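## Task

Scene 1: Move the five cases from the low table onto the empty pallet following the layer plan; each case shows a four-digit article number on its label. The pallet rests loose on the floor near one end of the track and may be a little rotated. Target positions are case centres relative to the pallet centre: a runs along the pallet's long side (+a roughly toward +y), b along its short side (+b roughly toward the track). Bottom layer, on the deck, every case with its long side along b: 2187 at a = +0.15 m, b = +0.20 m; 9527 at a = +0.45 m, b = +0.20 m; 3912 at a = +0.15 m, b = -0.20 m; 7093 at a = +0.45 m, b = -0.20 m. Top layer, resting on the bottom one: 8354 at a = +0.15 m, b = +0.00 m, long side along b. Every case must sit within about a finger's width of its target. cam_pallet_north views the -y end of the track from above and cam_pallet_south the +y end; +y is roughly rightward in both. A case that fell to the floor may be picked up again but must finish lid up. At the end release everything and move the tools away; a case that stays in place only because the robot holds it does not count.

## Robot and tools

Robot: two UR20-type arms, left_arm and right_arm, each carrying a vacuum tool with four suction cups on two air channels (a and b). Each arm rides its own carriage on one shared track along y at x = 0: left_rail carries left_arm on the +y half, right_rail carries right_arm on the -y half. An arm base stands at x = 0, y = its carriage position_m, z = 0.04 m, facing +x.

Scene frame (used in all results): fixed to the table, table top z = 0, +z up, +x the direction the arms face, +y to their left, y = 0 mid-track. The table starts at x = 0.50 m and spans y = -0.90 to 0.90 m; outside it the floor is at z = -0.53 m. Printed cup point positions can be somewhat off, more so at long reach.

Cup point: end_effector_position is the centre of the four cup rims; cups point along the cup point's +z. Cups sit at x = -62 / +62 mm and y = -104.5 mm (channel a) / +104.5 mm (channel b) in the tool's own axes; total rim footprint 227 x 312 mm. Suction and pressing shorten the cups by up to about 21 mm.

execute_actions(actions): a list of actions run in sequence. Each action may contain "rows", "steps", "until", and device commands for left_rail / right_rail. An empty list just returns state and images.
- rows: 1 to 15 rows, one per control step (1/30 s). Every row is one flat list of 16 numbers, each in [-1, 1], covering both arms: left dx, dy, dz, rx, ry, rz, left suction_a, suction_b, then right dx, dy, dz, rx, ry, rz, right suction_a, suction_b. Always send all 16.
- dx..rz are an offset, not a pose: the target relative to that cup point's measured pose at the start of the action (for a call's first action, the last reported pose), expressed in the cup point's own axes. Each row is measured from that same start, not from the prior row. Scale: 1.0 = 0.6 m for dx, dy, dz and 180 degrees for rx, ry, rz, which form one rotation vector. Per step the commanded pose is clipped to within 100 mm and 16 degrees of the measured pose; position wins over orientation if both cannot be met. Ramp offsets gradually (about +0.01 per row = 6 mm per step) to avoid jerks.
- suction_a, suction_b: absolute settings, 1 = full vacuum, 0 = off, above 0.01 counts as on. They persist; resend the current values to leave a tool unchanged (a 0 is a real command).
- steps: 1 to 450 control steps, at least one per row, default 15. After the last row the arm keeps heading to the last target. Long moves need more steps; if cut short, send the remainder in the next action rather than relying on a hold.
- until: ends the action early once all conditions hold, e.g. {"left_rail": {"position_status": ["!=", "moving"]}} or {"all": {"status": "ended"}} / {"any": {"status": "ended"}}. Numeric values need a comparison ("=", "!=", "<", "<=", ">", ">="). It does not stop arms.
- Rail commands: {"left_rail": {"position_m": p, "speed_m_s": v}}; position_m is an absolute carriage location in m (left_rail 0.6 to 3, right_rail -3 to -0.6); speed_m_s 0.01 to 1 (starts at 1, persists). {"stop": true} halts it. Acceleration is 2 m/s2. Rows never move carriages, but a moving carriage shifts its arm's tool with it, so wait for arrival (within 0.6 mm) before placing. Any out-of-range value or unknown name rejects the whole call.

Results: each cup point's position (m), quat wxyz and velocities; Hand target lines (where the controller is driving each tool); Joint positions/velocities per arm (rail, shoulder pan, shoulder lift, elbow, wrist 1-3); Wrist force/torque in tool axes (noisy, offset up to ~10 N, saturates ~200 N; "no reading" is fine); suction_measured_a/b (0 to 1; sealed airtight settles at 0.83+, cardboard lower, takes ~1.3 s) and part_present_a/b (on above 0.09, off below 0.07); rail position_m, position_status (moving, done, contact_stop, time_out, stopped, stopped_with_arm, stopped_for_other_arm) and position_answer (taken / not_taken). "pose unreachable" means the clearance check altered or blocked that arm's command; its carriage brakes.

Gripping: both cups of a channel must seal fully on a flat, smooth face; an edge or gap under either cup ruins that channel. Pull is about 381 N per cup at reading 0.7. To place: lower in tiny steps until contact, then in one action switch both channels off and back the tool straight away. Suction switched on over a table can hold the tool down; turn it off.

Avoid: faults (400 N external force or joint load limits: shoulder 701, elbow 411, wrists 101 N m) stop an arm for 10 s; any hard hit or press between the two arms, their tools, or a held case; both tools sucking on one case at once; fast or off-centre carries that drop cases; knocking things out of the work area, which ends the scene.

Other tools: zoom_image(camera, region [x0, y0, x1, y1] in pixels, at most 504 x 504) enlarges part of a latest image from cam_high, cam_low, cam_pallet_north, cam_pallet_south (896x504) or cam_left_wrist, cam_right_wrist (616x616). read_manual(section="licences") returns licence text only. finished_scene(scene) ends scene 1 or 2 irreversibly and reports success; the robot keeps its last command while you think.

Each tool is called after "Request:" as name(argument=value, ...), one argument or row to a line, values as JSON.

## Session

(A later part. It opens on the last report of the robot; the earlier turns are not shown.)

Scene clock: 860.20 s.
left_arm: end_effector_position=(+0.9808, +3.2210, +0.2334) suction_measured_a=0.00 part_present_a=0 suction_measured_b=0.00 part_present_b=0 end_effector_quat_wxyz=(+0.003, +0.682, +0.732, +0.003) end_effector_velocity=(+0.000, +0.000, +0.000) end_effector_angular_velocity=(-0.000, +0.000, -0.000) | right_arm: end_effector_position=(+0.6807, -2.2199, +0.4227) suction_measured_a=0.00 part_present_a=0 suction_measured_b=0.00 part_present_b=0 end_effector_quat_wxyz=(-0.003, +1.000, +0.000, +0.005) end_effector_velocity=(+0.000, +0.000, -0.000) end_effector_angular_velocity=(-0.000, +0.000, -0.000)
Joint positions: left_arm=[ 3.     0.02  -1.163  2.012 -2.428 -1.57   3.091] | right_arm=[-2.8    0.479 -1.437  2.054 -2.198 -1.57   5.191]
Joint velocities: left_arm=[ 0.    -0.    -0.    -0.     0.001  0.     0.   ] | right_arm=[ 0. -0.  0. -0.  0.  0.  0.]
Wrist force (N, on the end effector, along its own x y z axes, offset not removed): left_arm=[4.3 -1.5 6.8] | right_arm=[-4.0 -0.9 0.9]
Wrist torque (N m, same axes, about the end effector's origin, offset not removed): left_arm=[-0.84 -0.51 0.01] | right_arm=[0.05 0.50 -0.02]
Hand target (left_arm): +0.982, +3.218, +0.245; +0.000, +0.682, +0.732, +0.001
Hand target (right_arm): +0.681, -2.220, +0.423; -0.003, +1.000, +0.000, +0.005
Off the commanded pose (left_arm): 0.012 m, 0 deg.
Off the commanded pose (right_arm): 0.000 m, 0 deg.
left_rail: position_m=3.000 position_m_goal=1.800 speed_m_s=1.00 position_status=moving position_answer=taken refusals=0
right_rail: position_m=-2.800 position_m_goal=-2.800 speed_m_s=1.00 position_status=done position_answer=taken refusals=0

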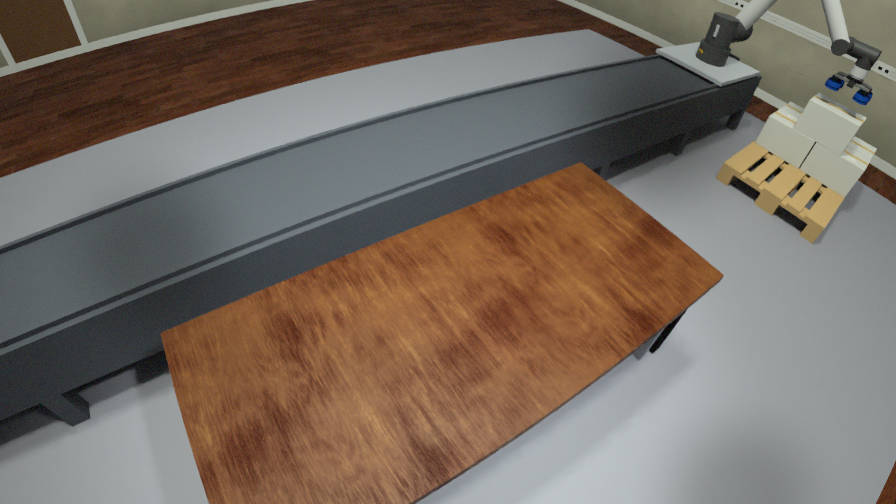

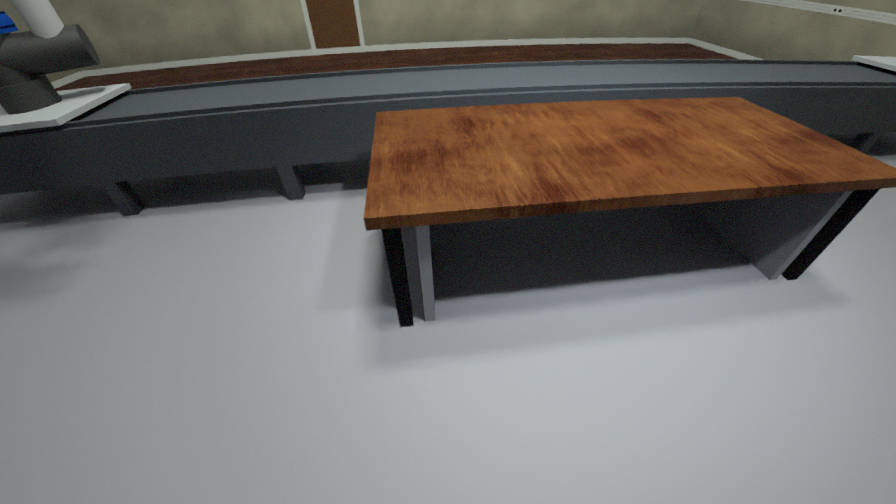

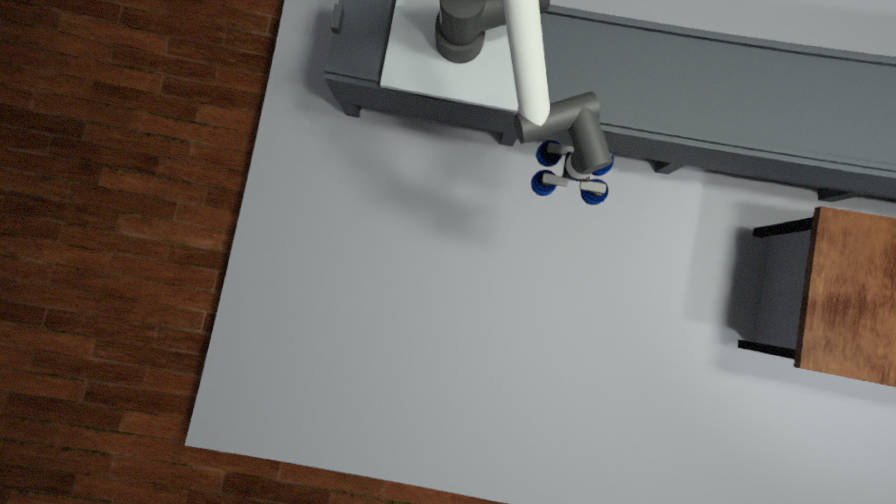

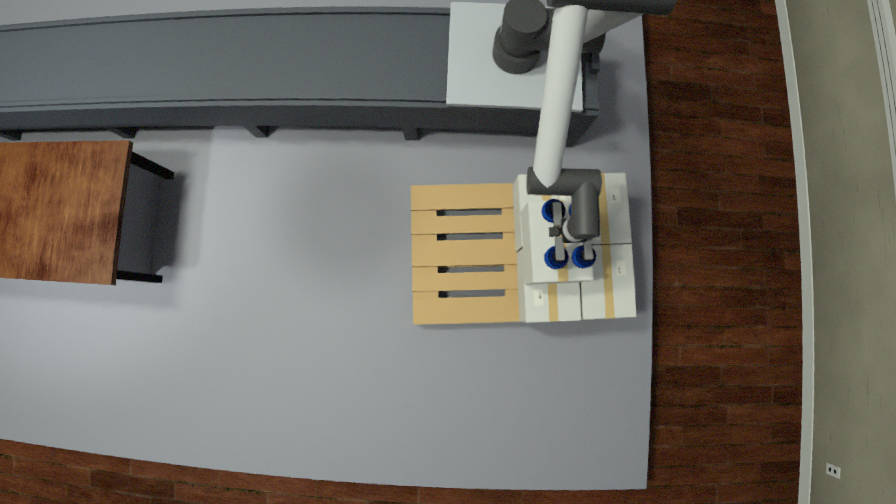

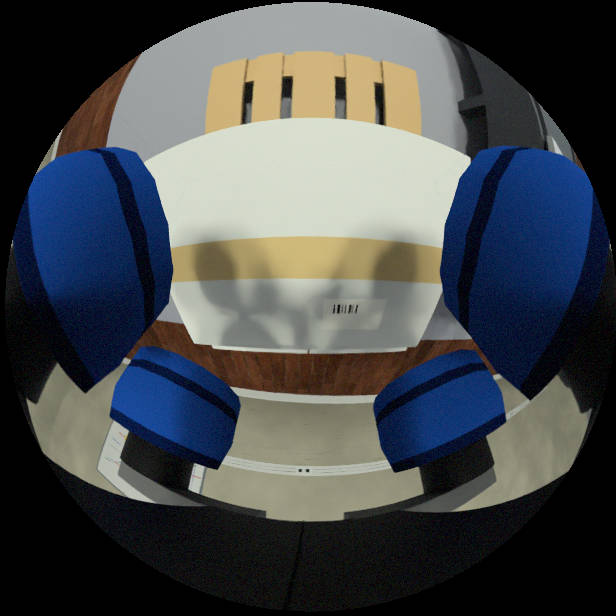

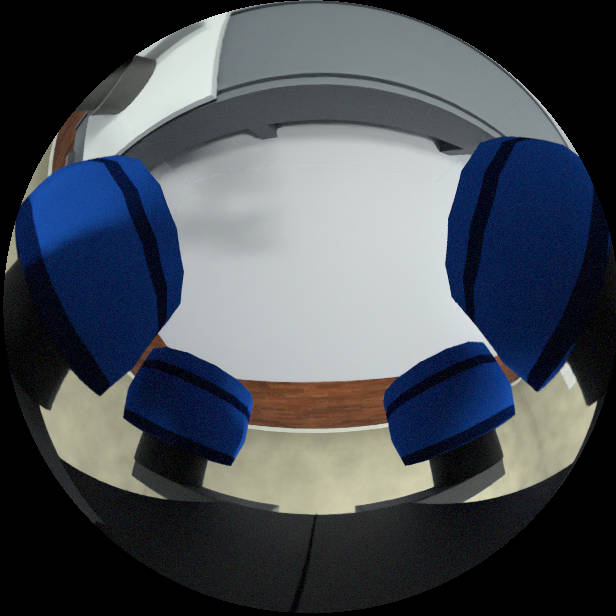

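Request:
execute_actions(
  actions=[],
)

Request:
zoom_image(
  camera="cam_pallet_south",
  region=[400, 160, 660, 340],
)

Scene clock: 862.70 s.
left_arm: end_effector_position=(+0.9819, +2.0202, +0.2451) suction_measured_a=0.00 part_present_a=0 suction_measured_b=0.00 part_present_b=0 end_effector_quat_wxyz=(+0.000, +0.682, +0.732, +0.001) end_effector_velocity=(+0.000, -0.000, -0.000) end_effector_angular_velocity=(+0.000, +0.000, -0.000) | right_arm: end_effector_position=(+0.6807, -2.2199, +0.4227) suction_measured_a=0.00 part_present_a=0 suction_measured_b=0.00 part_present_b=0 end_effector_quat_wxyz=(-0.003, +1.000, +0.000, +0.005) end_effector_velocity=(+0.000, +0.000, -0.000) end_effector_angular_velocity=(-0.000, +0.000, -0.000)
Joint positions: left_arm=[ 1.8    0.02  -1.172  2.002 -2.402 -1.57   3.091] | right_arm=[-2.8    0.479 -1.437  2.054 -2.198 -1.57   5.191]
Joint velocities: left_arm=[ 0. -0.  0. -0.  0.  0. -0.] | right_arm=[ 0. -0.  0. -0.  0.  0.  0.]
Wrist force (N, on the end effector, along its own x y z axes, offset not removed): left_arm=[1.2 0.8 4.0] | right_arm=[-0.2 -3.4 -1.7]
Wrist torque (N m, same axes, about the end effector's origin, offset not removed): left_arm=[-0.21 -0.26 -0.16] | right_arm=[-0.35 -0.07 -0.04]
Hand target (left_arm): +0.982, +2.020, +0.245; +0.000, +0.682, +0.732, +0.001
Hand target (right_arm): +0.681, -2.220, +0.423; -0.003, +1.000, +0.000, +0.005
Off the commanded pose (left_arm): 0.000 m, 0 deg.
Off the commanded pose (right_arm): 0.000 m, 0 deg.
left_rail: position_m=1.800 position_m_goal=1.800 speed_m_s=1.00 position_status=done position_answer=taken refusals=0
right_rail: position_m=-2.800 position_m_goal=-2.800 speed_m_s=1.00 position_status=done position_answer=taken refusals=0

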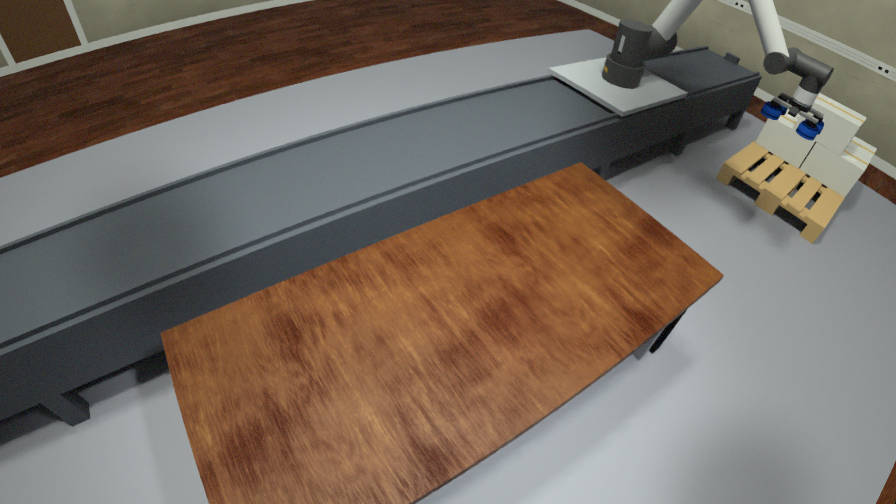

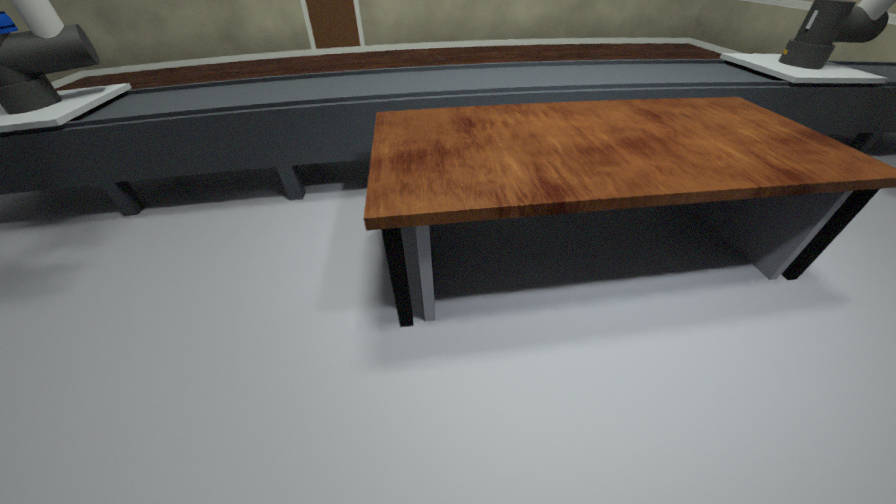

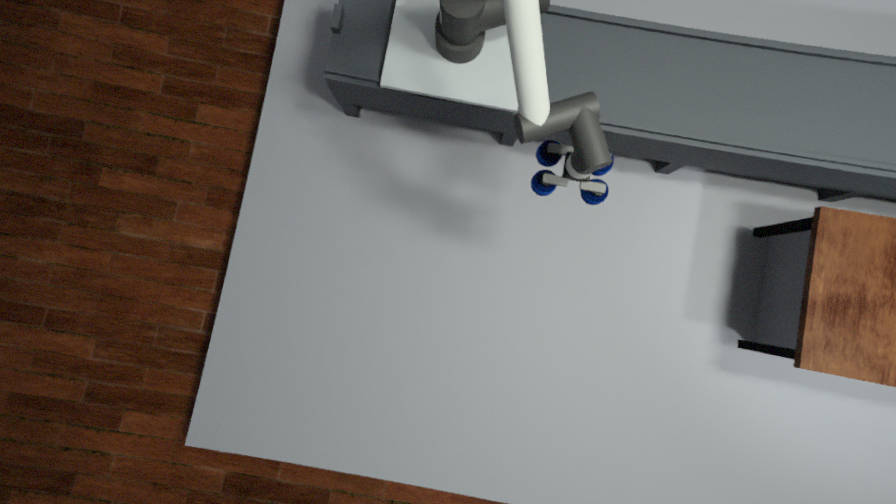

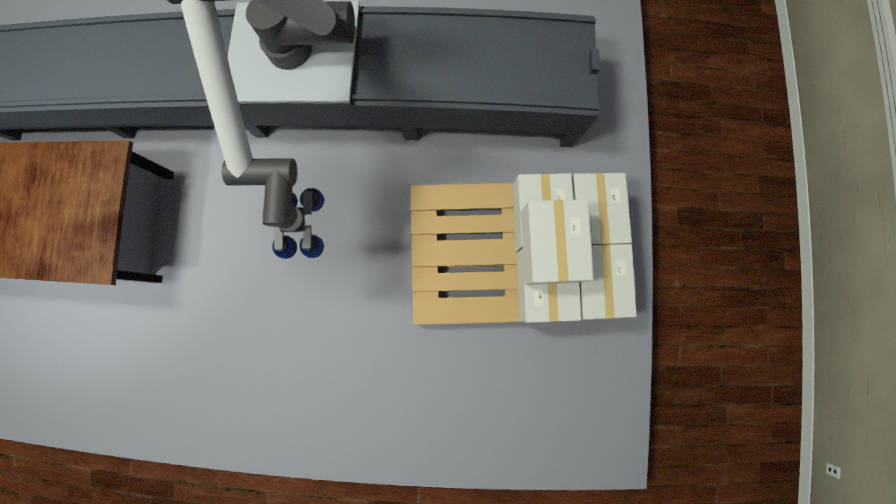

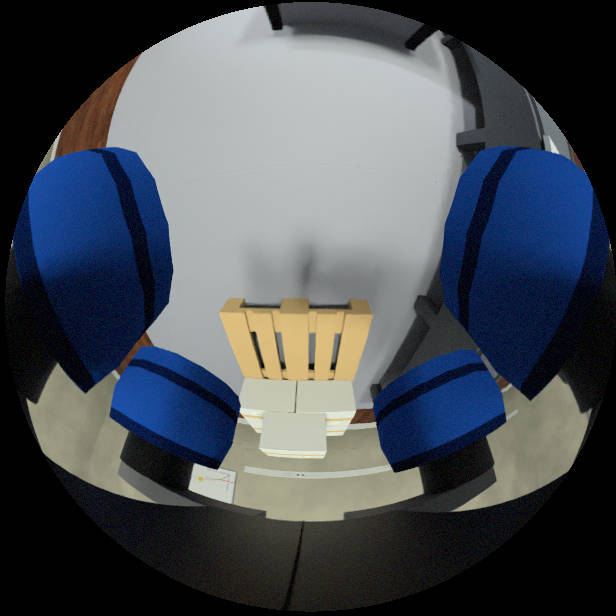

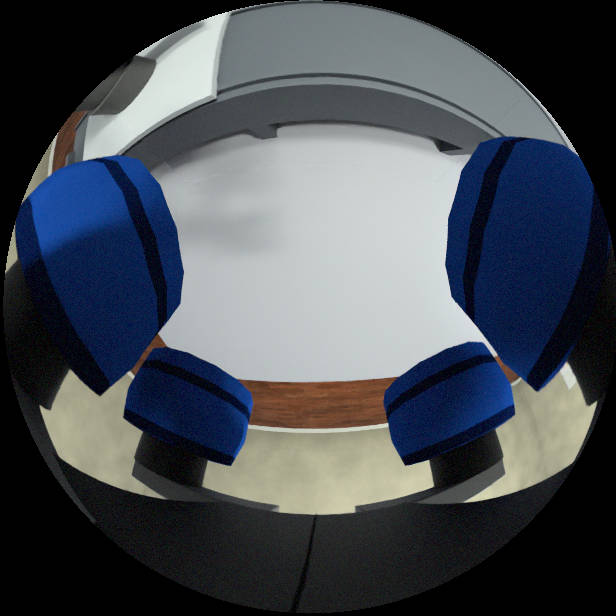

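Region (400, 160, 660, 340) of cam_pallet_south's 896x504 image, scaled by 1.938, with more detail than that image has; it fills the top 349 rows of this view, and the rest is white.

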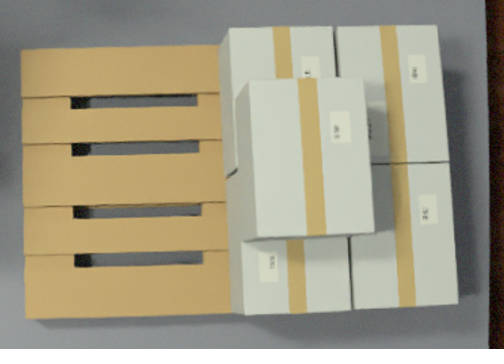

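Request:
zoom_image(
  camera="cam_pallet_south",
  region=[505, 165, 645, 330],
)

Region (505, 165, 645, 330) of cam_pallet_south's 896x504 image, scaled by 3.055, with more detail than that image has; it fills the left 428 columns of this view, and the rest is white.

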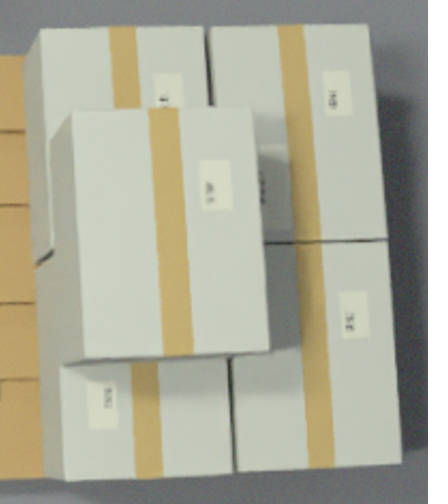

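Request:
finished_scene(
  scene=1,
)

The scene is finished: the task was done.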